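## Task

Carry the foam cube from the desk to the top surface of the low shelf, release it and pull the hand away. The robot must not topple or be left leaning, and the cube must stay on the shelf without the robot holding it.

## Robot and tools

ROBOT: a wheeled cart with differential drive, a pan/tilt head carrying head_camera, and two five-joint arms (left_arm, right_arm) with a one-jaw gripper and a wrist camera each (left_wrist_camera, right_wrist_camera). The cart footprint is 0.53 m wide and spans x = -0.35 to 0.07 m. The arm pan axes are vertical, at x = -0.060 and y = +0.155 (left) or -0.155 m (right). Each shoulder sits 0.03 m out from its pan axis and 0.89 m up. Link lengths: upper arm 0.116, forearm 0.135, hand 0.162 m. The fixed-jaw tip reaches about 0.44 m from its pan axis at most and cannot go below about 0.55 m above the floor.

FRAMES: the base frame has its origin on the floor between the drive wheels, with x forward, y left and z up. left_hand and right_hand are reported in it and mark the fixed-jaw tip, so a held object sits next to that point, on the swinging-jaw side. The hand's own z runs out along the fingers, and its y runs from the swinging jaw toward the fixed jaw. Odometry is the base frame as it was when the scene began. It counts wheel rotation only, so slip shows up as travel. Heading runs from -3.142 to 3.142, with left positive.

execute_actions: "actions" is a list holding one action or none. An empty list just reports state and images. An action may contain "base", "joints" or both, and their motions start together.
- base takes exactly one relative command. {"translate_m": d} drives straight by d metres from where the base currently is; forward is positive, range -1.4 to 1.4. {"rotate_rad": d} turns in place by d radians; counter-clockwise (left) is positive, range -3.2 to 3.2. The base cannot move sideways.
- joints is one object for both arms and the head, keyed by joint name. Each value is an absolute target angle in radians. Ranges: head_pan_rad -3.2..3.2 (0 forward, + left); head_tilt_rad -0.76..1.45 (0 level, + down). For each arm X (left_arm, right_arm): X_shoulder_pan_rad -1.919..1.919, X_shoulder_lift_rad -1.745..1.745, X_elbow_flex_rad -1.69..1.58, X_wrist_flex_rad -1.658..1.658, X_wrist_roll_rad -2.743..2.841, X_gripper_rad 0..1.919. Tolerances for "done": ±0.02 for the pan, head, roll and the target; shoulder_lift ±0.1; elbow ±0.07; wrist_flex ±0.03; gripper ±0.03.
- A joint you leave out keeps chasing its earlier target. A call with an unknown key or an out-of-range number is rejected and nothing moves. An action lasts at most 15 s. Top speeds: base 0.20 m/s and 0.8 rad/s; arm joints 1.3 to 2.0 rad/s; head 1.5; jaw 2.0.
- "cameras" is an optional list from head_camera, left_wrist_camera, right_wrist_camera and all. Omitted, null or ["all"] gives every camera; [] gives none. Images are 644x476, and the "pictures" line gives their order.

wait(seconds 0..10) lets the simulation run with no new command and returns the same state and images. zoom_image(camera, region=[x0,y0,x1,y1] in pixels, top-left origin, at most 504x504) enlarges part of that camera's latest full image. read_manual(section="licences") only returns legal text. finished_scene(scene=current number) is final. Call it only once the object rests correctly on its own and the hand has left it.

JOINT CONVENTIONS: at pan 0, the left arm points left and the right arm points right. Positive pan turns either arm clockwise seen from above, so straight ahead is +1.571 for the left arm and -1.571 for the right arm. With lift, elbow and wrist_flex all at 0, the upper arm stands about 0.24 rad out from vertical and the forearm and fingers are level. Positive values on these three bend the arm downward. Their sum is how far the fingers dip below level; 1.571 means pointing straight down, which requires the forearm no more than 0.08 rad above level. Wrist roll: at -1.522 the jaws close across the arm plane with the fixed jaw on the left looking outward; at 1.619 the fixed jaw is on the right; at 0.049 they close within the plane. With level fingers, the hand body bulges about 0.08 m on the fixed-jaw side, so over furniture keep the fixed jaw on the left. Jaw opening by gripper angle: 0→0.003 m, 0.3→0.026, 0.6→0.049, 1→0.076, 1.919→0.106.

GRASPING: commanding a gripper angle below the contact angle squeezes. The squeeze is strongest at about 0.2 rad below contact, and going further gains nothing and risks a trip. A holding jaw reads "off_target".

STOWED POSE: pan -1.75 (left) or +1.75 (right), lift 0.05, elbow 1.35, wrist_flex -1.55, roll -1.52. When stowing, first set wrist_flex and roll, then send the other three in a second action. When leaving the stowed pose, do not move the wrists first. Turning with arms stowed needs 0.44 m of free radius. Turning or reversing right beside a desk can hook the cart rear and tip the robot.

RESULT LINES: base_status and joint_status describe how the last action ended. "done" (for the base this means the wheels turned fully, slip included); "off_target" (at rest away from the target, possibly still pushing: load, obstruction or a tripped motor); "time_out" (the target is dropped and the joint holds). "joint command not followed" plus a cause means a self-collision check withheld that arm's targets, and such joints show "not_followed". The gripper part still runs, and the held targets may be retried later. on_its_own lists motion you did not command. A reported stop cancels the remaining motion calls in that reply. To stop a blocked joint from pushing, command its current reading.

SAG AND ERRORS: loaded or far-reaching joints settle below their target, so aim the next move higher by the previous sag. Hand positions can be off by a few cm.

OVERLOAD: a joint held more than about 0.30 rad from its target for about 2 s trips and drops to 20% torque. Thinking time counts toward those 2 s. To reset, wait until the reading is steady, then command 0.2 rad from the reading on the side away from the offending target. If that falls outside the range, use 0.04 rad beyond the limit, or the limit itself for a jaw. Payload: about 0.4 kg per hand at full reach, 0.7 kg within 0.28 m of the pan axis, and about 1 kg with both hands close in.

MOTOR HEAT: temperatures are listed per arm in joint order. Above 55 °C a MOTOR HOT warning appears. At 70 °C an OVER-TEMPERATURE FAULT halts the arm and limp motors give way until they cool. Affected keys show "limit_stop_at_motor_heat"; resend those targets.

CAMERAS: calibration gives K, distortion and T_world_to_cam (base frame to camera) for each camera. There are small per-scene errors, and wrist-camera poses also carry joint-reading error.

AVOID: pulling or pushing hard (especially pulling on things in front, which can tip the robot), the arms or hands hitting or pressing each other, dropping or slamming objects, and knocking things over. Loose objects may occasionally be nudged by outside disturbances.

Each tool is called after "Emit:" as name(argument=value, ...) on one line, values as JSON.

## Session

Emit:
execute_actions(actions=[{"joints":{"head_tilt_rad":0.5}}], cameras=["head_camera"])

Scene clock: 1.10 s.
Motor temperatures (°C, as the motors report them): left_arm=[30 30 30 35 29] | right_arm=[33 30 28 28 29]
base_odometry: x=+0.000 y=+0.000 heading=+0.000 (m, m, rad; odometry frame)
base_status: not commanded
joint_positions: head_pan_rad=-0.027 head_tilt_rad=+0.494 left_arm_shoulder_pan_rad=-1.751 left_arm_shoulder_lift_rad=+0.059 left_arm_elbow_flex_rad=+1.418 left_arm_wrist_flex_rad=-1.611 left_arm_wrist_roll_rad=-1.491 left_arm_gripper_rad=+1.920 right_arm_shoulder_pan_rad=+1.727 right_arm_shoulder_lift_rad=+0.057 right_arm_elbow_flex_rad=+1.408 right_arm_wrist_flex_rad=-1.504 right_arm_wrist_roll_rad=-1.517 right_arm_gripper_rad=+1.920
joint_status: all done
left_hand: x=-0.2966 y=+0.1039 z=+0.8919 quat_wxyz=(-0.056, -0.654, -0.070, +0.751) (m; base frame)
right_hand: x=-0.3028 y=-0.1245 z=+0.8771 quat_wxyz=(-0.058, +0.691, -0.053, -0.718) (m; base frame)
pictures: head_camera
camera_calibration (this result's frames):
head_camera: T_world_to_cam=[[-0.0531586, -0.99799, 0.0344958, -0.0431246], [-0.464034, -0.00590082, -0.885798, 1.04559], [0.884221, -0.063095, -0.462787, 0.56359], [0, 0, 0, 1]] pos_world=[-0.0154435, -0.00130843, 1.18849]
Images, in order (width x height): head_camera 644x476.

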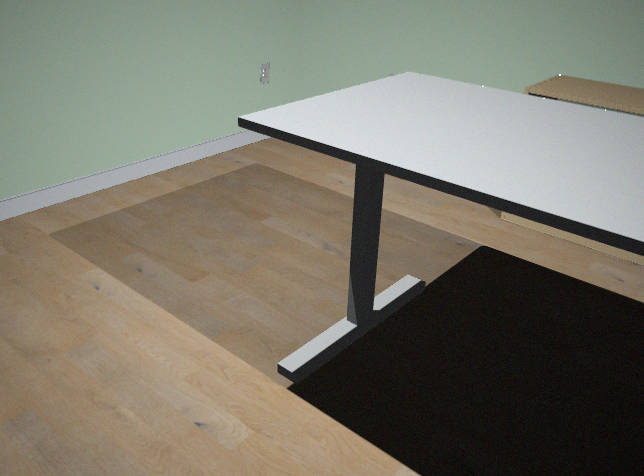

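Emit:
execute_actions(actions=[{"joints":{"head_tilt_rad":0.4,"head_pan_rad":-0.7}}], cameras=["head_camera"])

Scene clock: 2.93 s.
Motor temperatures (°C, as the motors report them): left_arm=[30 30 30 35 29] | right_arm=[33 30 28 28 29]
base_odometry: x=+0.000 y=+0.000 heading=+0.000 (m, m, rad; odometry frame)
base_status: not commanded
joint_positions: head_pan_rad=-0.690 head_tilt_rad=+0.413 left_arm_shoulder_pan_rad=-1.751 left_arm_shoulder_lift_rad=+0.059 left_arm_elbow_flex_rad=+1.418 left_arm_wrist_flex_rad=-1.611 left_arm_wrist_roll_rad=-1.491 left_arm_gripper_rad=+1.920 right_arm_shoulder_pan_rad=+1.727 right_arm_shoulder_lift_rad=+0.057 right_arm_elbow_flex_rad=+1.408 right_arm_wrist_flex_rad=-1.504 right_arm_wrist_roll_rad=-1.517 right_arm_gripper_rad=+1.920
joint_status: all done
left_hand: x=-0.2966 y=+0.1039 z=+0.8919 quat_wxyz=(-0.056, -0.654, -0.070, +0.751) (m; base frame)
right_hand: x=-0.3028 y=-0.1245 z=+0.8771 quat_wxyz=(-0.058, +0.691, -0.053, -0.718) (m; base frame)
pictures: head_camera
camera_calibration (this result's frames):
head_camera: T_world_to_cam=[[-0.658484, -0.751904, 0.0322542, -0.0689948], [-0.313301, 0.234904, -0.920143, 1.0922], [0.684282, -0.616004, -0.390252, 0.470705], [0, 0, 0, 1]] pos_world=[-0.0253394, -0.0184833, 1.1909]
Images, in order (width x height): head_camera 644x476.

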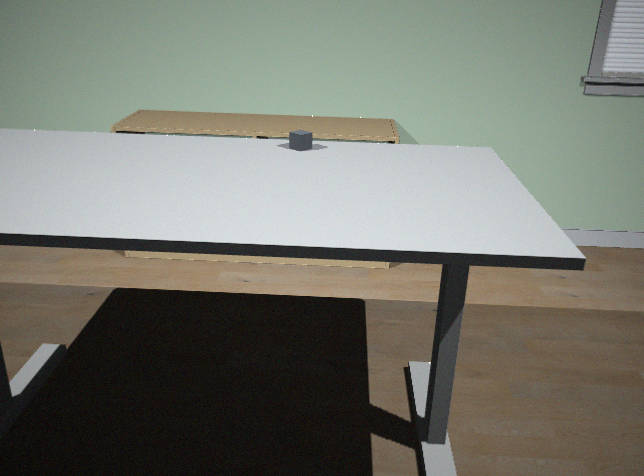

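Emit:
execute_actions(actions=[{"base":{"rotate_rad":-1.89},"joints":{"head_pan_rad":0}}], cameras=[])

Emit:
execute_actions(actions=[{"base":{"translate_m":1.08}}], cameras=[])

Emit:
execute_actions(actions=[{"base":{"rotate_rad":1.19}}], cameras=["head_camera"])

Emit:
execute_actions(actions=[{"base":{"translate_m":1.3},"joints":{"head_pan_rad":0.6,"head_tilt_rad":0.6}}], cameras=["head_camera"])

Scene clock: 11.17 s.
Motor temperatures (°C, as the motors report them): left_arm=[30 30 30 35 29] | right_arm=[33 30 28 28 29]
base_odometry: x=-0.001 y=+0.000 heading=-1.889 (m, m, rad; odometry frame)
base_status: done
joint_positions: head_pan_rad=-0.010 head_tilt_rad=+0.413 left_arm_shoulder_pan_rad=-1.751 left_arm_shoulder_lift_rad=+0.059 left_arm_elbow_flex_rad=+1.418 left_arm_wrist_flex_rad=-1.611 left_arm_wrist_roll_rad=-1.491 left_arm_gripper_rad=+1.920 right_arm_shoulder_pan_rad=+1.727 right_arm_shoulder_lift_rad=+0.057 right_arm_elbow_flex_rad=+1.408 right_arm_wrist_flex_rad=-1.504 right_arm_wrist_roll_rad=-1.517 right_arm_gripper_rad=+1.920
joint_status: all done
left_hand: x=-0.2966 y=+0.1039 z=+0.8919 quat_wxyz=(-0.056, -0.654, -0.070, +0.751) (m; base frame)
right_hand: x=-0.3028 y=-0.1245 z=+0.8771 quat_wxyz=(-0.058, +0.691, -0.053, -0.718) (m; base frame)
pictures: none
No camera images: the call's "cameras" was empty. Leave "cameras" out to get every camera's image.

Scene clock: 17.40 s.
Motor temperatures (°C, as the motors report them): left_arm=[30 30 30 35 29] | right_arm=[33 30 28 28 29]
base_odometry: x=-0.339 y=-1.026 heading=-1.887 (m, m, rad; odometry frame)
base_status: done
joint_positions: head_pan_rad=-0.010 head_tilt_rad=+0.413 left_arm_shoulder_pan_rad=-1.751 left_arm_shoulder_lift_rad=+0.059 left_arm_elbow_flex_rad=+1.418 left_arm_wrist_flex_rad=-1.611 left_arm_wrist_roll_rad=-1.491 left_arm_gripper_rad=+1.920 right_arm_shoulder_pan_rad=+1.727 right_arm_shoulder_lift_rad=+0.057 right_arm_elbow_flex_rad=+1.408 right_arm_wrist_flex_rad=-1.504 right_arm_wrist_roll_rad=-1.517 right_arm_gripper_rad=+1.920
joint_status: not commanded
left_hand: x=-0.2966 y=+0.1039 z=+0.8919 quat_wxyz=(-0.056, -0.654, -0.070, +0.751) (m; base frame)
right_hand: x=-0.3028 y=-0.1245 z=+0.8771 quat_wxyz=(-0.058, +0.691, -0.053, -0.718) (m; base frame)
pictures: none
No camera images: the call's "cameras" was empty. Leave "cameras" out to get every camera's image.

Scene clock: 19.60 s.
Motor temperatures (°C, as the motors report them): left_arm=[30 30 30 35 29] | right_arm=[33 30 28 28 29]
base_odometry: x=-0.339 y=-1.025 heading=-0.698 (m, m, rad; odometry frame)
base_status: done
joint_positions: head_pan_rad=-0.010 head_tilt_rad=+0.413 left_arm_shoulder_pan_rad=-1.751 left_arm_shoulder_lift_rad=+0.059 left_arm_elbow_flex_rad=+1.418 left_arm_wrist_flex_rad=-1.611 left_arm_wrist_roll_rad=-1.491 left_arm_gripper_rad=+1.920 right_arm_shoulder_pan_rad=+1.727 right_arm_shoulder_lift_rad=+0.057 right_arm_elbow_flex_rad=+1.408 right_arm_wrist_flex_rad=-1.504 right_arm_wrist_roll_rad=-1.517 right_arm_gripper_rad=+1.920
joint_status: not commanded
left_hand: x=-0.2966 y=+0.1039 z=+0.8919 quat_wxyz=(-0.056, -0.654, -0.070, +0.751) (m; base frame)
right_hand: x=-0.3028 y=-0.1245 z=+0.8771 quat_wxyz=(-0.058, +0.691, -0.053, -0.718) (m; base frame)
pictures: head_camera
camera_calibration (this result's frames):
head_camera: T_world_to_cam=[[-0.0391622, -0.998712, 0.0322445, -0.0398756], [-0.391014, -0.0143792, -0.920272, 1.0887], [0.919551, -0.048648, -0.389948, 0.481413], [0, 0, 0, 1]] pos_world=[-0.0185482, -0.000749799, 1.19091]
Images, in order (width x height): head_camera 644x476.

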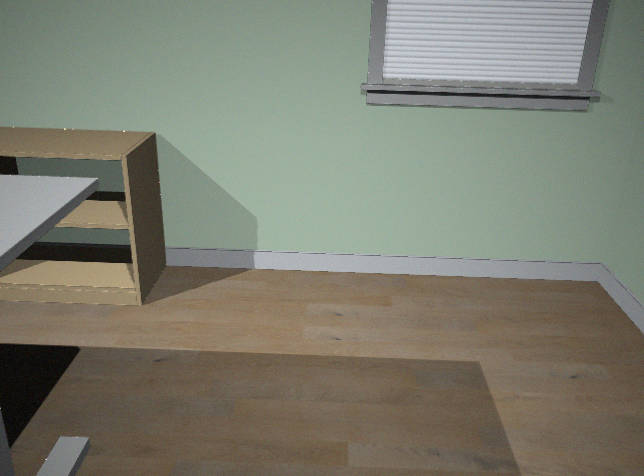

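Scene clock: 26.93 s.
Motor temperatures (°C, as the motors report them): left_arm=[30 30 30 35 29] | right_arm=[33 30 28 28 29]
base_odometry: x=+0.657 y=-1.860 heading=-0.699 (m, m, rad; odometry frame)
base_status: done
joint_positions: head_pan_rad=+0.590 head_tilt_rad=+0.594 left_arm_shoulder_pan_rad=-1.751 left_arm_shoulder_lift_rad=+0.059 left_arm_elbow_flex_rad=+1.418 left_arm_wrist_flex_rad=-1.611 left_arm_wrist_roll_rad=-1.491 left_arm_gripper_rad=+1.920 right_arm_shoulder_pan_rad=+1.727 right_arm_shoulder_lift_rad=+0.057 right_arm_elbow_flex_rad=+1.408 right_arm_wrist_flex_rad=-1.504 right_arm_wrist_roll_rad=-1.517 right_arm_gripper_rad=+1.920
joint_status: all done
left_hand: x=-0.2966 y=+0.1039 z=+0.8919 quat_wxyz=(-0.056, -0.654, -0.070, +0.751) (m; base frame)
right_hand: x=-0.3028 y=-0.1245 z=+0.8771 quat_wxyz=(-0.058, +0.691, -0.053, -0.718) (m; base frame)
pictures: head_camera
camera_calibration (this result's frames):
head_camera: T_world_to_cam=[[0.536807, -0.842894, 0.0369874, -0.0182641], [-0.447078, -0.321358, -0.834776, 0.987657], [0.715513, 0.431577, -0.549347, 0.655291], [0, 0, 0, 1]] pos_world=[-0.0175055, 0.0191883, 1.18513]
Images, in order (width x height): head_camera 644x476.

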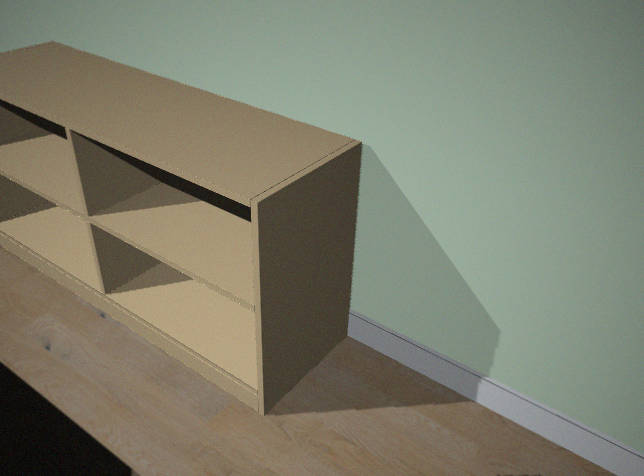

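Emit:
execute_actions(actions=[{"base":{"translate_m":0.47}}], cameras=[])

Emit:
execute_actions(actions=[{"base":{"rotate_rad":1.571},"joints":{"head_pan_rad":0,"head_tilt_rad":0.5}}], cameras=["head_camera"])

Scene clock: 31.23 s.
Motor temperatures (°C, as the motors report them): left_arm=[30 30 30 35 29] | right_arm=[33 30 28 28 29]
base_odometry: x=+1.017 y=-2.163 heading=-0.700 (m, m, rad; odometry frame)
base_status: done
joint_positions: head_pan_rad=+0.590 head_tilt_rad=+0.594 left_arm_shoulder_pan_rad=-1.751 left_arm_shoulder_lift_rad=+0.059 left_arm_elbow_flex_rad=+1.418 left_arm_wrist_flex_rad=-1.611 left_arm_wrist_roll_rad=-1.491 left_arm_gripper_rad=+1.920 right_arm_shoulder_pan_rad=+1.727 right_arm_shoulder_lift_rad=+0.057 right_arm_elbow_flex_rad=+1.408 right_arm_wrist_flex_rad=-1.504 right_arm_wrist_roll_rad=-1.517 right_arm_gripper_rad=+1.920
joint_status: not commanded
left_hand: x=-0.2966 y=+0.1039 z=+0.8919 quat_wxyz=(-0.056, -0.654, -0.070, +0.751) (m; base frame)
right_hand: x=-0.3028 y=-0.1245 z=+0.8771 quat_wxyz=(-0.058, +0.691, -0.053, -0.718) (m; base frame)
pictures: none
No camera images: the call's "cameras" was empty. Leave "cameras" out to get every camera's image.

Scene clock: 33.90 s.
Motor temperatures (°C, as the motors report them): left_arm=[30 30 30 35 29] | right_arm=[33 30 28 28 29]
base_odometry: x=+1.016 y=-2.163 heading=+0.870 (m, m, rad; odometry frame)
base_status: done
joint_positions: head_pan_rad=+0.010 head_tilt_rad=+0.514 left_arm_shoulder_pan_rad=-1.751 left_arm_shoulder_lift_rad=+0.059 left_arm_elbow_flex_rad=+1.418 left_arm_wrist_flex_rad=-1.611 left_arm_wrist_roll_rad=-1.491 left_arm_gripper_rad=+1.920 right_arm_shoulder_pan_rad=+1.727 right_arm_shoulder_lift_rad=+0.057 right_arm_elbow_flex_rad=+1.408 right_arm_wrist_flex_rad=-1.504 right_arm_wrist_roll_rad=-1.517 right_arm_gripper_rad=+1.920
joint_status: all done
left_hand: x=-0.2966 y=+0.1039 z=+0.8919 quat_wxyz=(-0.056, -0.654, -0.070, +0.751) (m; base frame)
right_hand: x=-0.3028 y=-0.1245 z=+0.8771 quat_wxyz=(-0.058, +0.691, -0.053, -0.718) (m; base frame)
pictures: head_camera
camera_calibration (this result's frames):
head_camera: T_world_to_cam=[[-0.0158987, -0.99926, 0.0350209, -0.0419778], [-0.481159, -0.0230572, -0.87633, 1.03388], [0.876489, -0.0307831, -0.480436, 0.583541], [0, 0, 0, 1]] pos_world=[-0.0146721, -0.000145111, 1.18785]
Images, in order (width x height): head_camera 644x476.

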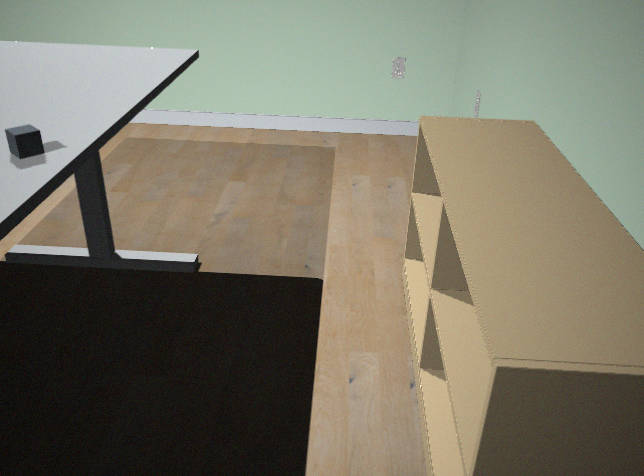

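Emit:
execute_actions(actions=[{"base":{"rotate_rad":0.12}}], cameras=[])

Emit:
execute_actions(actions=[{"base":{"translate_m":0.6}}], cameras=[])

Emit:
execute_actions(actions=[{"base":{"rotate_rad":-0.12}}], cameras=[])

Emit:
execute_actions(actions=[{"base":{"translate_m":0.55},"joints":{"head_pan_rad":1.4,"head_tilt_rad":0.8,"left_arm_shoulder_pan_rad":0,"left_arm_shoulder_lift_rad":-0.3,"left_arm_elbow_flex_rad":0.6,"left_arm_wrist_flex_rad":-0.3}}], cameras=["head_camera"])

Scene clock: 37.77 s.
Motor temperatures (°C, as the motors report them): left_arm=[30 30 30 35 29] | right_arm=[33 30 28 28 29]
base_odometry: x=+1.016 y=-2.163 heading=+0.991 (m, m, rad; odometry frame)
base_status: done
joint_positions: head_pan_rad=+0.010 head_tilt_rad=+0.514 left_arm_shoulder_pan_rad=-1.751 left_arm_shoulder_lift_rad=+0.059 left_arm_elbow_flex_rad=+1.418 left_arm_wrist_flex_rad=-1.611 left_arm_wrist_roll_rad=-1.491 left_arm_gripper_rad=+1.920 right_arm_shoulder_pan_rad=+1.727 right_arm_shoulder_lift_rad=+0.057 right_arm_elbow_flex_rad=+1.408 right_arm_wrist_flex_rad=-1.504 right_arm_wrist_roll_rad=-1.517 right_arm_gripper_rad=+1.920
joint_status: not commanded
left_hand: x=-0.2966 y=+0.1039 z=+0.8919 quat_wxyz=(-0.056, -0.654, -0.070, +0.751) (m; base frame)
right_hand: x=-0.3028 y=-0.1245 z=+0.8771 quat_wxyz=(-0.058, +0.691, -0.053, -0.718) (m; base frame)
pictures: none
No camera images: the call's "cameras" was empty. Leave "cameras" out to get every camera's image.

Scene clock: 41.60 s.
Motor temperatures (°C, as the motors report them): left_arm=[30 30 30 35 29] | right_arm=[33 30 28 28 29]
base_odometry: x=+1.344 y=-1.660 heading=+0.992 (m, m, rad; odometry frame)
base_status: done
joint_positions: head_pan_rad=+0.010 head_tilt_rad=+0.513 left_arm_shoulder_pan_rad=-1.751 left_arm_shoulder_lift_rad=+0.059 left_arm_elbow_flex_rad=+1.418 left_arm_wrist_flex_rad=-1.611 left_arm_wrist_roll_rad=-1.491 left_arm_gripper_rad=+1.920 right_arm_shoulder_pan_rad=+1.727 right_arm_shoulder_lift_rad=+0.057 right_arm_elbow_flex_rad=+1.408 right_arm_wrist_flex_rad=-1.504 right_arm_wrist_roll_rad=-1.517 right_arm_gripper_rad=+1.920
joint_status: not commanded
left_hand: x=-0.2966 y=+0.1039 z=+0.8919 quat_wxyz=(-0.056, -0.654, -0.070, +0.751) (m; base frame)
right_hand: x=-0.3028 y=-0.1245 z=+0.8771 quat_wxyz=(-0.058, +0.691, -0.053, -0.718) (m; base frame)
pictures: none
No camera images: the call's "cameras" was empty. Leave "cameras" out to get every camera's image.

Scene clock: 42.40 s.
Motor temperatures (°C, as the motors report them): left_arm=[30 30 30 35 29] | right_arm=[33 30 28 28 29]
base_odometry: x=+1.344 y=-1.660 heading=+0.872 (m, m, rad; odometry frame)
base_status: done
joint_positions: head_pan_rad=+0.010 head_tilt_rad=+0.513 left_arm_shoulder_pan_rad=-1.751 left_arm_shoulder_lift_rad=+0.059 left_arm_elbow_flex_rad=+1.418 left_arm_wrist_flex_rad=-1.611 left_arm_wrist_roll_rad=-1.491 left_arm_gripper_rad=+1.920 right_arm_shoulder_pan_rad=+1.727 right_arm_shoulder_lift_rad=+0.057 right_arm_elbow_flex_rad=+1.408 right_arm_wrist_flex_rad=-1.504 right_arm_wrist_roll_rad=-1.517 right_arm_gripper_rad=+1.920
joint_status: not commanded
left_hand: x=-0.2966 y=+0.1039 z=+0.8919 quat_wxyz=(-0.056, -0.654, -0.070, +0.751) (m; base frame)
right_hand: x=-0.3028 y=-0.1245 z=+0.8771 quat_wxyz=(-0.058, +0.691, -0.053, -0.718) (m; base frame)
pictures: none
No camera images: the call's "cameras" was empty. Leave "cameras" out to get every camera's image.

Scene clock: 46.00 s.
Motor temperatures (°C, as the motors report them): left_arm=[30 30 30 35 29] | right_arm=[33 30 28 28 29]
base_odometry: x=+1.699 y=-1.240 heading=+0.870 (m, m, rad; odometry frame)
base_status: done
joint_positions: head_pan_rad=+1.390 head_tilt_rad=+0.795 left_arm_shoulder_pan_rad=-0.006 left_arm_shoulder_lift_rad=-0.262 left_arm_elbow_flex_rad=+0.637 left_arm_wrist_flex_rad=-0.304 left_arm_wrist_roll_rad=-1.491 left_arm_gripper_rad=+1.920 right_arm_shoulder_pan_rad=+1.727 right_arm_shoulder_lift_rad=+0.057 right_arm_elbow_flex_rad=+1.408 right_arm_wrist_flex_rad=-1.504 right_arm_wrist_roll_rad=-1.517 right_arm_gripper_rad=+1.920
joint_status: all done
left_hand: x=-0.0696 y=+0.4708 z=+0.9534 quat_wxyz=(+0.488, -0.527, +0.508, +0.476) (m; base frame)
right_hand: x=-0.3028 y=-0.1245 z=+0.8771 quat_wxyz=(-0.058, +0.691, -0.053, -0.718) (m; base frame)
pictures: head_camera
camera_calibration (this result's frames):
head_camera: T_world_to_cam=[[0.980068, -0.194423, 0.0408182, -0.00183998], [-0.108814, -0.697267, -0.708504, 0.858216], [0.166211, 0.689941, -0.704525, 0.808084], [0, 0, 0, 1]] pos_world=[-0.0391231, 0.0405184, 1.17744]
Images, in order (width x height): head_camera 644x476.

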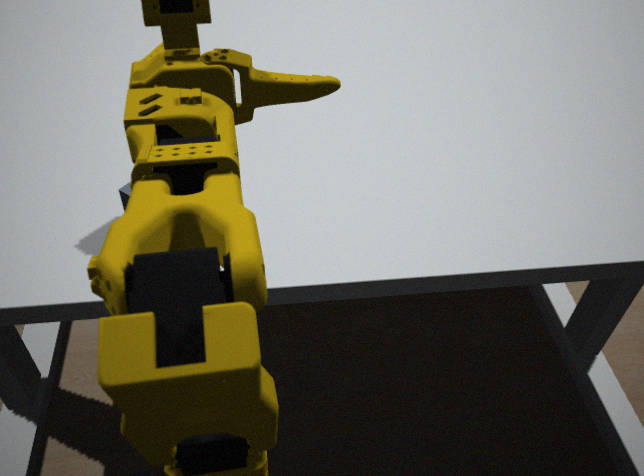

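Cube hidden; move arm to see.

Emit:
execute_actions(actions=[{"joints":{"left_arm_shoulder_pan_rad":1.0,"head_pan_rad":1.6}}], cameras=["head_camera"])

Scene clock: 48.33 s.
Motor temperatures (°C, as the motors report them): left_arm=[30 30 30 35 29] | right_arm=[33 30 28 28 29]
base_odometry: x=+1.699 y=-1.240 heading=+0.870 (m, m, rad; odometry frame)
base_status: not commanded
joint_positions: head_pan_rad=+1.590 head_tilt_rad=+0.795 left_arm_shoulder_pan_rad=+0.991 left_arm_shoulder_lift_rad=-0.262 left_arm_elbow_flex_rad=+0.637 left_arm_wrist_flex_rad=-0.304 left_arm_wrist_roll_rad=-1.491 left_arm_gripper_rad=+1.920 right_arm_shoulder_pan_rad=+1.727 right_arm_shoulder_lift_rad=+0.057 right_arm_elbow_flex_rad=+1.408 right_arm_wrist_flex_rad=-1.504 right_arm_wrist_roll_rad=-1.517 right_arm_gripper_rad=+1.920
joint_status: all done
left_hand: x=+0.2000 y=+0.3344 z=+0.9534 quat_wxyz=(+0.656, -0.220, +0.698, +0.185) (m; base frame)
right_hand: x=-0.3028 y=-0.1245 z=+0.8771 quat_wxyz=(-0.058, +0.691, -0.053, -0.718) (m; base frame)
pictures: head_camera
camera_calibration (this result's frames):
head_camera: T_world_to_cam=[[0.999158, 0.00405428, 0.0408182, -0.000942737], [0.0318048, -0.70499, -0.708504, 0.864825], [0.0259039, 0.709206, -0.704525, 0.80149], [0, 0, 0, 1]] pos_world=[-0.0473254, 0.0412757, 1.17744]
Images, in order (width x height): head_camera 644x476.

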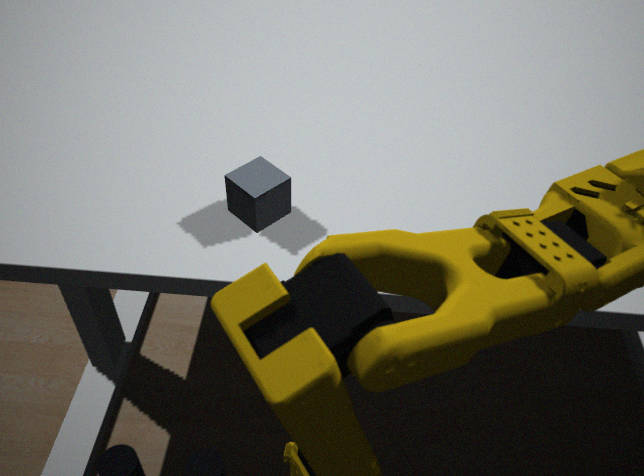

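Emit:
execute_actions(actions=[{"base":{"translate_m":-0.085},"joints":{"left_arm_shoulder_pan_rad":0,"left_arm_shoulder_lift_rad":0.2,"left_arm_elbow_flex_rad":0.3,"left_arm_wrist_flex_rad":0.1,"left_arm_gripper_rad":1.4}}], cameras=[])

Emit:
execute_actions(actions=[{"joints":{"left_arm_shoulder_lift_rad":0.66,"left_arm_elbow_flex_rad":-0.03,"left_arm_wrist_flex_rad":-0.13}}])

Scene clock: 53.27 s.
Motor temperatures (°C, as the motors report them): left_arm=[30 30 30 35 29] | right_arm=[33 30 28 28 29]
base_odometry: x=+1.644 y=-1.305 heading=+0.870 (m, m, rad; odometry frame)
base_status: done
joint_positions: head_pan_rad=+1.590 head_tilt_rad=+0.795 left_arm_shoulder_pan_rad=+0.008 left_arm_shoulder_lift_rad=+0.209 left_arm_elbow_flex_rad=+0.334 left_arm_wrist_flex_rad=+0.093 left_arm_wrist_roll_rad=-1.491 left_arm_gripper_rad=+1.410 right_arm_shoulder_pan_rad=+1.727 right_arm_shoulder_lift_rad=+0.057 right_arm_elbow_flex_rad=+1.408 right_arm_wrist_flex_rad=-1.504 right_arm_wrist_roll_rad=-1.517 right_arm_gripper_rad=+1.920
joint_status: all done
left_hand: x=-0.0651 y=+0.4833 z=+0.8374 quat_wxyz=(+0.325, -0.638, +0.624, +0.312) (m; base frame)
right_hand: x=-0.3028 y=-0.1245 z=+0.8771 quat_wxyz=(-0.058, +0.691, -0.053, -0.718) (m; base frame)
pictures: none
No camera images: the call's "cameras" was empty. Leave "cameras" out to get every camera's image.

Scene clock: 54.37 s.
Motor temperatures (°C, as the motors report them): left_arm=[30 30 30 35 29] | right_arm=[33 30 28 28 29]
base_odometry: x=+1.644 y=-1.305 heading=+0.870 (m, m, rad; odometry frame)
base_status: not commanded
joint_positions: head_pan_rad=+1.590 head_tilt_rad=+0.795 left_arm_shoulder_pan_rad=+0.008 left_arm_shoulder_lift_rad=+0.676 left_arm_elbow_flex_rad=+0.004 left_arm_wrist_flex_rad=-0.110 left_arm_wrist_roll_rad=-1.491 left_arm_gripper_rad=+1.410 right_arm_shoulder_pan_rad=+1.727 right_arm_shoulder_lift_rad=+0.057 right_arm_elbow_flex_rad=+1.408 right_arm_wrist_flex_rad=-1.504 right_arm_wrist_roll_rad=-1.517 right_arm_gripper_rad=+1.920
joint_status: all done
left_hand: x=-0.0648 y=+0.5208 z=+0.7966 quat_wxyz=(+0.346, -0.627, +0.613, +0.333) (m; base frame)
right_hand: x=-0.3028 y=-0.1245 z=+0.8771 quat_wxyz=(-0.058, +0.691, -0.053, -0.718) (m; base frame)
pictures: head_camera, left_wrist_camera, right_wrist_camera
camera_calibration (this result's frames):
head_camera: T_world_to_cam=[[0.999157, 0.00442031, 0.0408182, -0.000942809], [0.0320631, -0.704978, -0.708504, 0.864838], [0.0256441, 0.709215, -0.704525, 0.801477], [0, 0, 0, 1]] pos_world=[-0.0473405, 0.0412755, 1.17744]
left_wrist_camera: T_world_to_cam=[[0.999948, 0.0095033, 0.00363742, 0.0533139], [0.010139, -0.900201, -0.435356, 0.840185], [-0.00086291, 0.435371, -0.900251, 0.559067], [0, 0, 0, 1]] pos_world=[-0.0613473, 0.512427, 0.868887]
Images, in order (width x height): head_camera 644x476, left_wrist_camera 644x476, right_wrist_camera 644x476.

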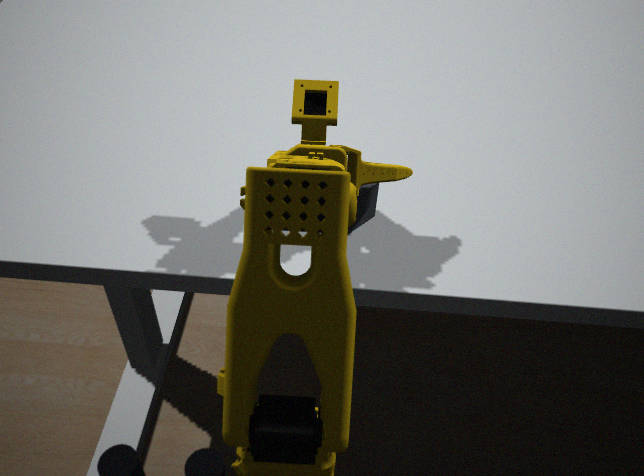

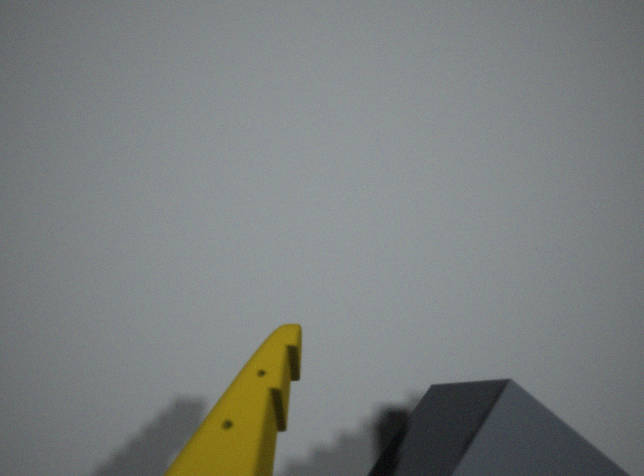

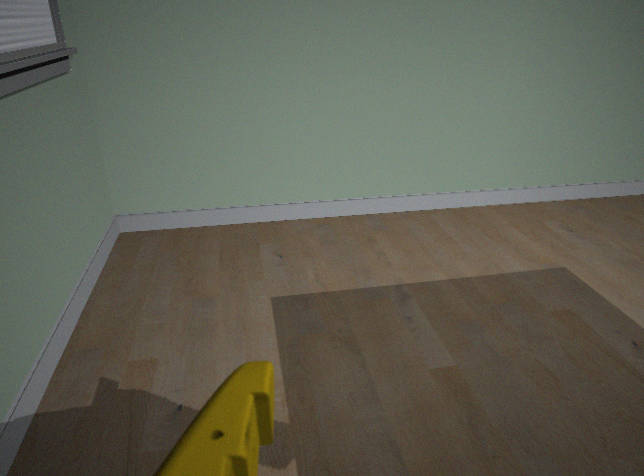

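Emit:
execute_actions(actions=[{"joints":{"left_arm_shoulder_lift_rad":0.3,"left_arm_elbow_flex_rad":0.2,"left_arm_wrist_flex_rad":0.4}}], cameras=[])

Emit:
execute_actions(actions=[{"joints":{"left_arm_shoulder_lift_rad":0.5,"left_arm_elbow_flex_rad":0.12,"left_arm_wrist_flex_rad":0.33}}])

Scene clock: 58.43 s.
Motor temperatures (°C, as the motors report them): left_arm=[30 30 30 35 29] | right_arm=[33 30 28 28 29]
base_odometry: x=+1.644 y=-1.305 heading=+0.870 (m, m, rad; odometry frame)
base_status: not commanded
joint_positions: head_pan_rad=+1.590 head_tilt_rad=+0.795 left_arm_shoulder_pan_rad=+0.008 left_arm_shoulder_lift_rad=+0.353 left_arm_elbow_flex_rad=+0.203 left_arm_wrist_flex_rad=+0.394 left_arm_wrist_roll_rad=-1.491 left_arm_gripper_rad=+1.409 right_arm_shoulder_pan_rad=+1.727 right_arm_shoulder_lift_rad=+0.057 right_arm_elbow_flex_rad=+1.408 right_arm_wrist_flex_rad=-1.504 right_arm_wrist_roll_rad=-1.517 right_arm_gripper_rad=+1.920
joint_status: all done
left_hand: x=-0.0653 y=+0.4609 z=+0.7922 quat_wxyz=(+0.220, -0.681, +0.666, +0.212) (m; base frame)
right_hand: x=-0.3028 y=-0.1245 z=+0.8771 quat_wxyz=(-0.058, +0.691, -0.053, -0.718) (m; base frame)
pictures: none
No camera images: the call's "cameras" was empty. Leave "cameras" out to get every camera's image.

Scene clock: 59.23 s.
Motor temperatures (°C, as the motors report them): left_arm=[30 30 30 35 29] | right_arm=[33 30 28 28 29]
base_odometry: x=+1.644 y=-1.305 heading=+0.870 (m, m, rad; odometry frame)
base_status: not commanded
joint_positions: head_pan_rad=+1.590 head_tilt_rad=+0.795 left_arm_shoulder_pan_rad=+0.008 left_arm_shoulder_lift_rad=+0.504 left_arm_elbow_flex_rad=+0.143 left_arm_wrist_flex_rad=+0.343 left_arm_wrist_roll_rad=-1.491 left_arm_gripper_rad=+1.409 right_arm_shoulder_pan_rad=+1.727 right_arm_shoulder_lift_rad=+0.057 right_arm_elbow_flex_rad=+1.408 right_arm_wrist_flex_rad=-1.504 right_arm_wrist_roll_rad=-1.517 right_arm_gripper_rad=+1.920
joint_status: all done
left_hand: x=-0.0653 y=+0.4627 z=+0.7674 quat_wxyz=(+0.206, -0.685, +0.670, +0.198) (m; base frame)
right_hand: x=-0.3028 y=-0.1245 z=+0.8771 quat_wxyz=(-0.058, +0.691, -0.053, -0.718) (m; base frame)
pictures: head_camera, left_wrist_camera, right_wrist_camera
camera_calibration (this result's frames):
head_camera: T_world_to_cam=[[0.999157, 0.00442114, 0.0408184, -0.000943093], [0.0320634, -0.70499, -0.708493, 0.864825], [0.0256442, 0.709204, -0.704537, 0.801491], [0, 0, 0, 1]] pos_world=[-0.0473405, 0.041276, 1.17744]
left_wrist_camera: T_world_to_cam=[[0.999948, 0.00946573, -0.00381354, 0.0601709], [0.00934638, -0.999501, -0.0301866, 0.510153], [-0.00409738, 0.0301494, -0.999537, 0.821544], [0, 0, 0, 1]] pos_world=[-0.0615697, 0.48456, 0.836793]
Images, in order (width x height): head_camera 644x476, left_wrist_camera 644x476, right_wrist_camera 644x476.

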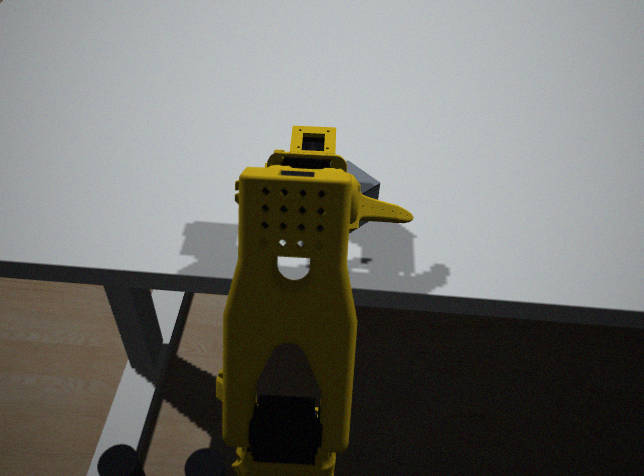

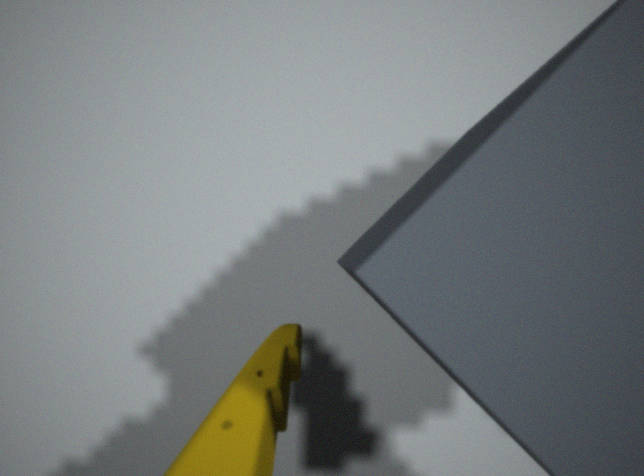

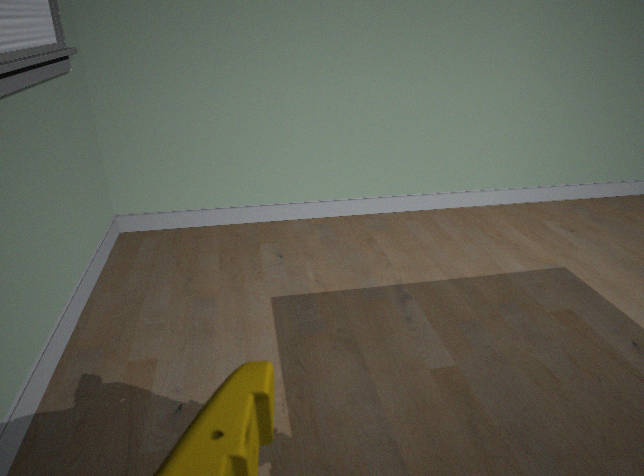

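Emit:
execute_actions(actions=[{"joints":{"left_arm_shoulder_lift_rad":0.3,"left_arm_elbow_flex_rad":0.25,"left_arm_wrist_flex_rad":0.5,"left_arm_wrist_roll_rad":-0.72,"left_arm_gripper_rad":1.5}}], cameras=[])

Emit:
execute_actions(actions=[{"joints":{"left_arm_shoulder_lift_rad":0.5,"left_arm_elbow_flex_rad":0.2,"left_arm_wrist_flex_rad":0.4}}])

Scene clock: 62.93 s.
Motor temperatures (°C, as the motors report them): left_arm=[30 30 30 35 29] | right_arm=[33 30 28 28 29]
base_odometry: x=+1.644 y=-1.305 heading=+0.870 (m, m, rad; odometry frame)
base_status: not commanded
joint_positions: head_pan_rad=+1.590 head_tilt_rad=+0.795 left_arm_shoulder_pan_rad=+0.008 left_arm_shoulder_lift_rad=+0.352 left_arm_elbow_flex_rad=+0.254 left_arm_wrist_flex_rad=+0.492 left_arm_wrist_roll_rad=-0.727 left_arm_gripper_rad=+1.490 right_arm_shoulder_pan_rad=+1.727 right_arm_shoulder_lift_rad=+0.057 right_arm_elbow_flex_rad=+1.408 right_arm_wrist_flex_rad=-1.504 right_arm_wrist_roll_rad=-1.517 right_arm_gripper_rad=+1.920
joint_status: all done
left_hand: x=-0.0630 y=+0.4324 z=+0.7720 quat_wxyz=(+0.217, -0.898, +0.371, +0.088) (m; base frame)
right_hand: x=-0.3028 y=-0.1245 z=+0.8771 quat_wxyz=(-0.058, +0.691, -0.053, -0.718) (m; base frame)
pictures: none
No camera images: the call's "cameras" was empty. Leave "cameras" out to get every camera's image.

Scene clock: 63.73 s.
Motor temperatures (°C, as the motors report them): left_arm=[30 30 30 35 29] | right_arm=[33 30 28 28 29]
base_odometry: x=+1.644 y=-1.305 heading=+0.870 (m, m, rad; odometry frame)
base_status: not commanded
joint_positions: head_pan_rad=+1.590 head_tilt_rad=+0.795 left_arm_shoulder_pan_rad=+0.008 left_arm_shoulder_lift_rad=+0.445 left_arm_elbow_flex_rad=+0.196 left_arm_wrist_flex_rad=+0.403 left_arm_wrist_roll_rad=-0.727 left_arm_gripper_rad=+1.490 right_arm_shoulder_pan_rad=+1.727 right_arm_shoulder_lift_rad=+0.057 right_arm_elbow_flex_rad=+1.408 right_arm_wrist_flex_rad=-1.504 right_arm_wrist_roll_rad=-1.517 right_arm_gripper_rad=+1.920
joint_status: all done
left_hand: x=-0.0629 y=+0.4462 z=+0.7653 quat_wxyz=(+0.241, -0.892, +0.369, +0.098) (m; base frame)
right_hand: x=-0.3028 y=-0.1245 z=+0.8771 quat_wxyz=(-0.058, +0.691, -0.053, -0.718) (m; base frame)
pictures: head_camera, left_wrist_camera, right_wrist_camera
camera_calibration (this result's frames):
head_camera: T_world_to_cam=[[0.999157, 0.00442166, 0.0408186, -0.000943345], [0.0320636, -0.705, -0.708482, 0.864813], [0.0256444, 0.709194, -0.704547, 0.801503], [0, 0, 0, 1]] pos_world=[-0.0473405, 0.0412764, 1.17744]
left_wrist_camera: T_world_to_cam=[[0.718232, 0.606312, 0.341364, -0.490244], [0.595707, -0.789336, 0.148603, 0.299753], [0.359551, 0.0966212, -0.92811, 0.758535], [0, 0, 0, 1]] pos_world=[-0.0991876, 0.460556, 0.826811]
Images, in order (width x height): head_camera 644x476, left_wrist_camera 644x476, right_wrist_camera 644x476.

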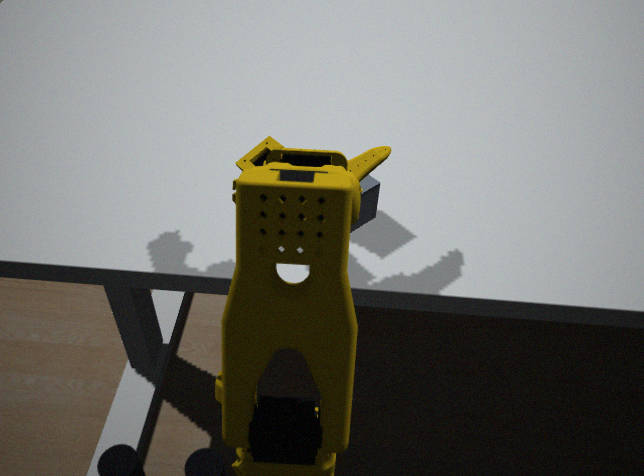

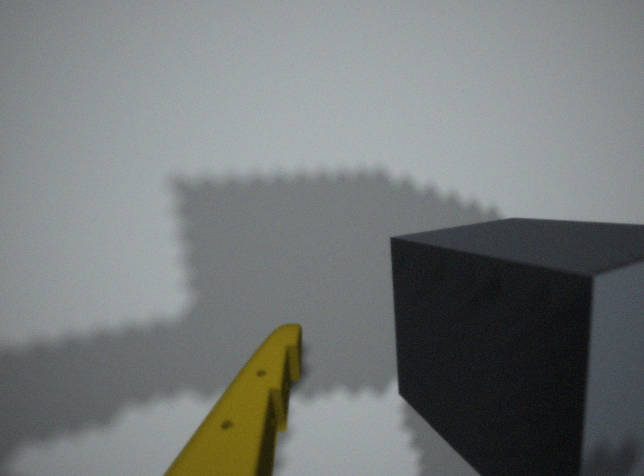

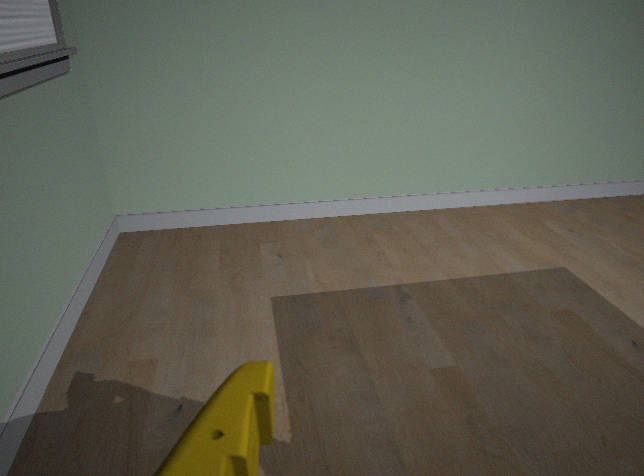

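Emit:
execute_actions(actions=[{"joints":{"left_arm_shoulder_lift_rad":0.44,"left_arm_shoulder_pan_rad":0.06,"left_arm_gripper_rad":0.45}}], cameras=[])

Emit:
execute_actions(actions=[{"joints":{"left_arm_shoulder_lift_rad":0.0,"left_arm_elbow_flex_rad":0.3}}])

Scene clock: 67.67 s.
Motor temperatures (°C, as the motors report them): left_arm=[30 30 30 35 29] | right_arm=[33 30 28 28 29]
base_odometry: x=+1.644 y=-1.305 heading=+0.870 (m, m, rad; odometry frame)
base_status: not commanded
joint_positions: head_pan_rad=+1.590 head_tilt_rad=+0.795 left_arm_shoulder_pan_rad=+0.083 left_arm_shoulder_lift_rad=+0.389 left_arm_elbow_flex_rad=+0.166 left_arm_wrist_flex_rad=+0.389 left_arm_wrist_roll_rad=-0.723 left_arm_gripper_rad=+0.501 right_arm_shoulder_pan_rad=+1.727 right_arm_shoulder_lift_rad=+0.057 right_arm_elbow_flex_rad=+1.408 right_arm_wrist_flex_rad=-1.504 right_arm_wrist_roll_rad=-1.517 right_arm_gripper_rad=+1.920
joint_status: left_arm_shoulder_pan_rad off_target (ended at +0.082, target +0.060); left_arm_gripper_rad off_target (ended at +0.501, target +0.450); the others done
left_hand: x=-0.0398 y=+0.4602 z=+0.7874 quat_wxyz=(+0.290, -0.866, +0.394, +0.104) (m; base frame)
right_hand: x=-0.3028 y=-0.1245 z=+0.8771 quat_wxyz=(-0.058, +0.691, -0.053, -0.718) (m; base frame)
pictures: none
No camera images: the call's "cameras" was empty. Leave "cameras" out to get every camera's image.

Scene clock: 68.73 s.
Motor temperatures (°C, as the motors report them): left_arm=[30 30 30 35 29] | right_arm=[33 30 28 28 29]
base_odometry: x=+1.644 y=-1.305 heading=+0.870 (m, m, rad; odometry frame)
base_status: not commanded
joint_positions: head_pan_rad=+1.590 head_tilt_rad=+0.795 left_arm_shoulder_pan_rad=+0.068 left_arm_shoulder_lift_rad=+0.048 left_arm_elbow_flex_rad=+0.306 left_arm_wrist_flex_rad=+0.394 left_arm_wrist_roll_rad=-0.723 left_arm_gripper_rad=+0.459 right_arm_shoulder_pan_rad=+1.727 right_arm_shoulder_lift_rad=+0.057 right_arm_elbow_flex_rad=+1.408 right_arm_wrist_flex_rad=-1.504 right_arm_wrist_roll_rad=-1.517 right_arm_gripper_rad=+1.920
joint_status: all done
on_its_own: left_arm_gripper_rad moved -0.041 to your old target +0.450
left_hand: x=-0.0444 y=+0.4605 z=+0.8498 quat_wxyz=(+0.376, -0.837, +0.373, +0.138) (m; base frame)
right_hand: x=-0.3028 y=-0.1245 z=+0.8771 quat_wxyz=(-0.058, +0.691, -0.053, -0.718) (m; base frame)
pictures: head_camera, left_wrist_camera, right_wrist_camera
camera_calibration (this result's frames):
head_camera: T_world_to_cam=[[0.999157, 0.00442223, 0.0408188, -0.00094361], [0.0320638, -0.70501, -0.708472, 0.8648], [0.0256447, 0.709183, -0.704558, 0.801515], [0, 0, 0, 1]] pos_world=[-0.0473405, 0.0412768, 1.17744]
left_wrist_camera: T_world_to_cam=[[0.741572, 0.438795, 0.507474, -0.603975], [0.549714, -0.831046, -0.0847218, 0.502989], [0.384558, 0.341793, -0.857492, 0.657056], [0, 0, 0, 1]] pos_world=[-0.0812851, 0.45845, 0.912536]
Images, in order (width x height): head_camera 644x476, left_wrist_camera 644x476, right_wrist_camera 644x476.

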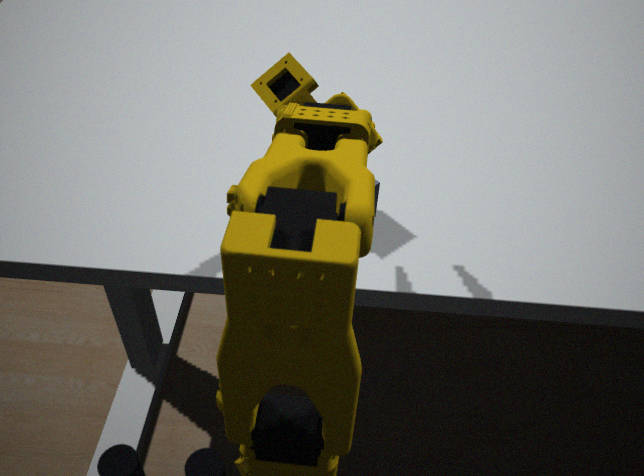

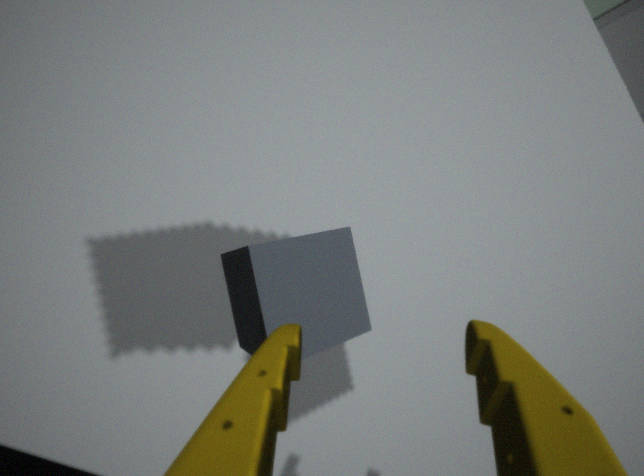

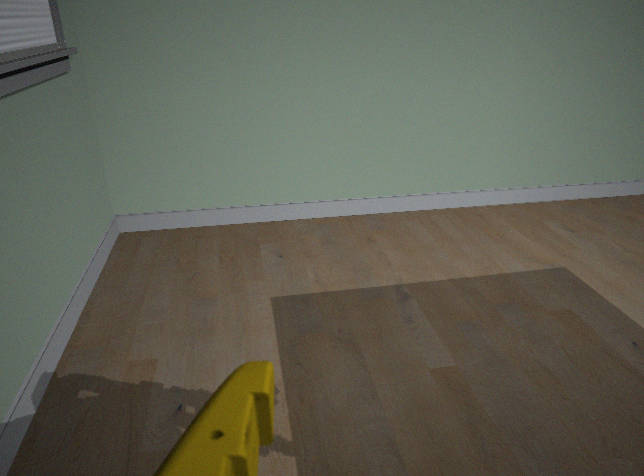

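Emit:
execute_actions(actions=[{"joints":{"left_arm_shoulder_lift_rad":0.3,"left_arm_elbow_flex_rad":0.2,"left_arm_wrist_flex_rad":0.4,"left_arm_shoulder_pan_rad":0.04,"left_arm_gripper_rad":1.5}}], cameras=[])

Emit:
execute_actions(actions=[{"joints":{"left_arm_shoulder_lift_rad":0.6,"left_arm_elbow_flex_rad":0.1,"left_arm_wrist_flex_rad":0.3}}], cameras=["left_wrist_camera"])

Scene clock: 72.37 s.
Motor temperatures (°C, as the motors report them): left_arm=[30 30 30 35 29] | right_arm=[33 30 28 28 29]
base_odometry: x=+1.644 y=-1.305 heading=+0.870 (m, m, rad; odometry frame)
base_status: not commanded
joint_positions: head_pan_rad=+1.590 head_tilt_rad=+0.795 left_arm_shoulder_pan_rad=+0.049 left_arm_shoulder_lift_rad=+0.310 left_arm_elbow_flex_rad=+0.232 left_arm_wrist_flex_rad=+0.394 left_arm_wrist_roll_rad=-0.723 left_arm_gripper_rad=+1.489 right_arm_shoulder_pan_rad=+1.727 right_arm_shoulder_lift_rad=+0.057 right_arm_elbow_flex_rad=+1.408 right_arm_wrist_flex_rad=-1.504 right_arm_wrist_roll_rad=-1.517 right_arm_gripper_rad=+1.920
joint_status: all done
left_hand: x=-0.0503 y=+0.4550 z=+0.7947 quat_wxyz=(+0.292, -0.871, +0.379, +0.110) (m; base frame)
right_hand: x=-0.3028 y=-0.1245 z=+0.8771 quat_wxyz=(-0.058, +0.691, -0.053, -0.718) (m; base frame)
pictures: none
No camera images: the call's "cameras" was empty. Leave "cameras" out to get every camera's image.

Scene clock: 73.23 s.
Motor temperatures (°C, as the motors report them): left_arm=[30 30 30 35 29] | right_arm=[33 30 28 28 29]
base_odometry: x=+1.644 y=-1.305 heading=+0.870 (m, m, rad; odometry frame)
base_status: not commanded
joint_positions: head_pan_rad=+1.590 head_tilt_rad=+0.795 left_arm_shoulder_pan_rad=+0.049 left_arm_shoulder_lift_rad=+0.547 left_arm_elbow_flex_rad=+0.096 left_arm_wrist_flex_rad=+0.302 left_arm_wrist_roll_rad=-0.723 left_arm_gripper_rad=+1.490 right_arm_shoulder_pan_rad=+1.727 right_arm_shoulder_lift_rad=+0.057 right_arm_elbow_flex_rad=+1.408 right_arm_wrist_flex_rad=-1.504 right_arm_wrist_roll_rad=-1.517 right_arm_gripper_rad=+1.920
joint_status: all done
left_hand: x=-0.0497 y=+0.4683 z=+0.7655 quat_wxyz=(+0.288, -0.872, +0.380, +0.109) (m; base frame)
right_hand: x=-0.3028 y=-0.1245 z=+0.8771 quat_wxyz=(-0.058, +0.691, -0.053, -0.718) (m; base frame)
pictures: left_wrist_camera
camera_calibration (this result's frames):
left_wrist_camera: T_world_to_cam=[[0.737796, 0.541887, 0.402513, -0.528831], [0.564853, -0.822097, 0.0713961, 0.382232], [0.369593, 0.174685, -0.912626, 0.703884], [0, 0, 0, 1]] pos_world=[-0.0858865, 0.47784, 0.827954]
Images, in order (width x height): left_wrist_camera 644x476.

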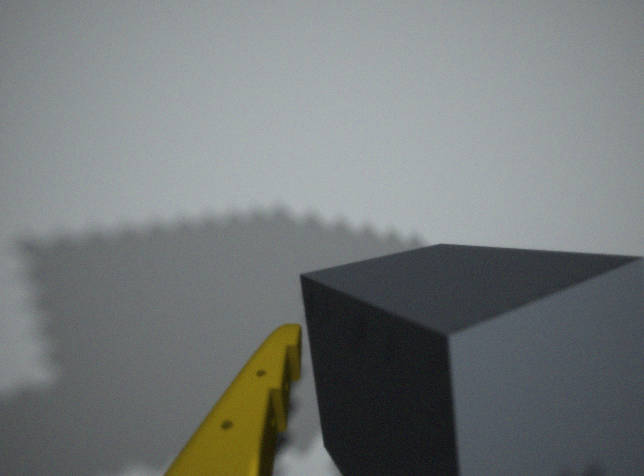

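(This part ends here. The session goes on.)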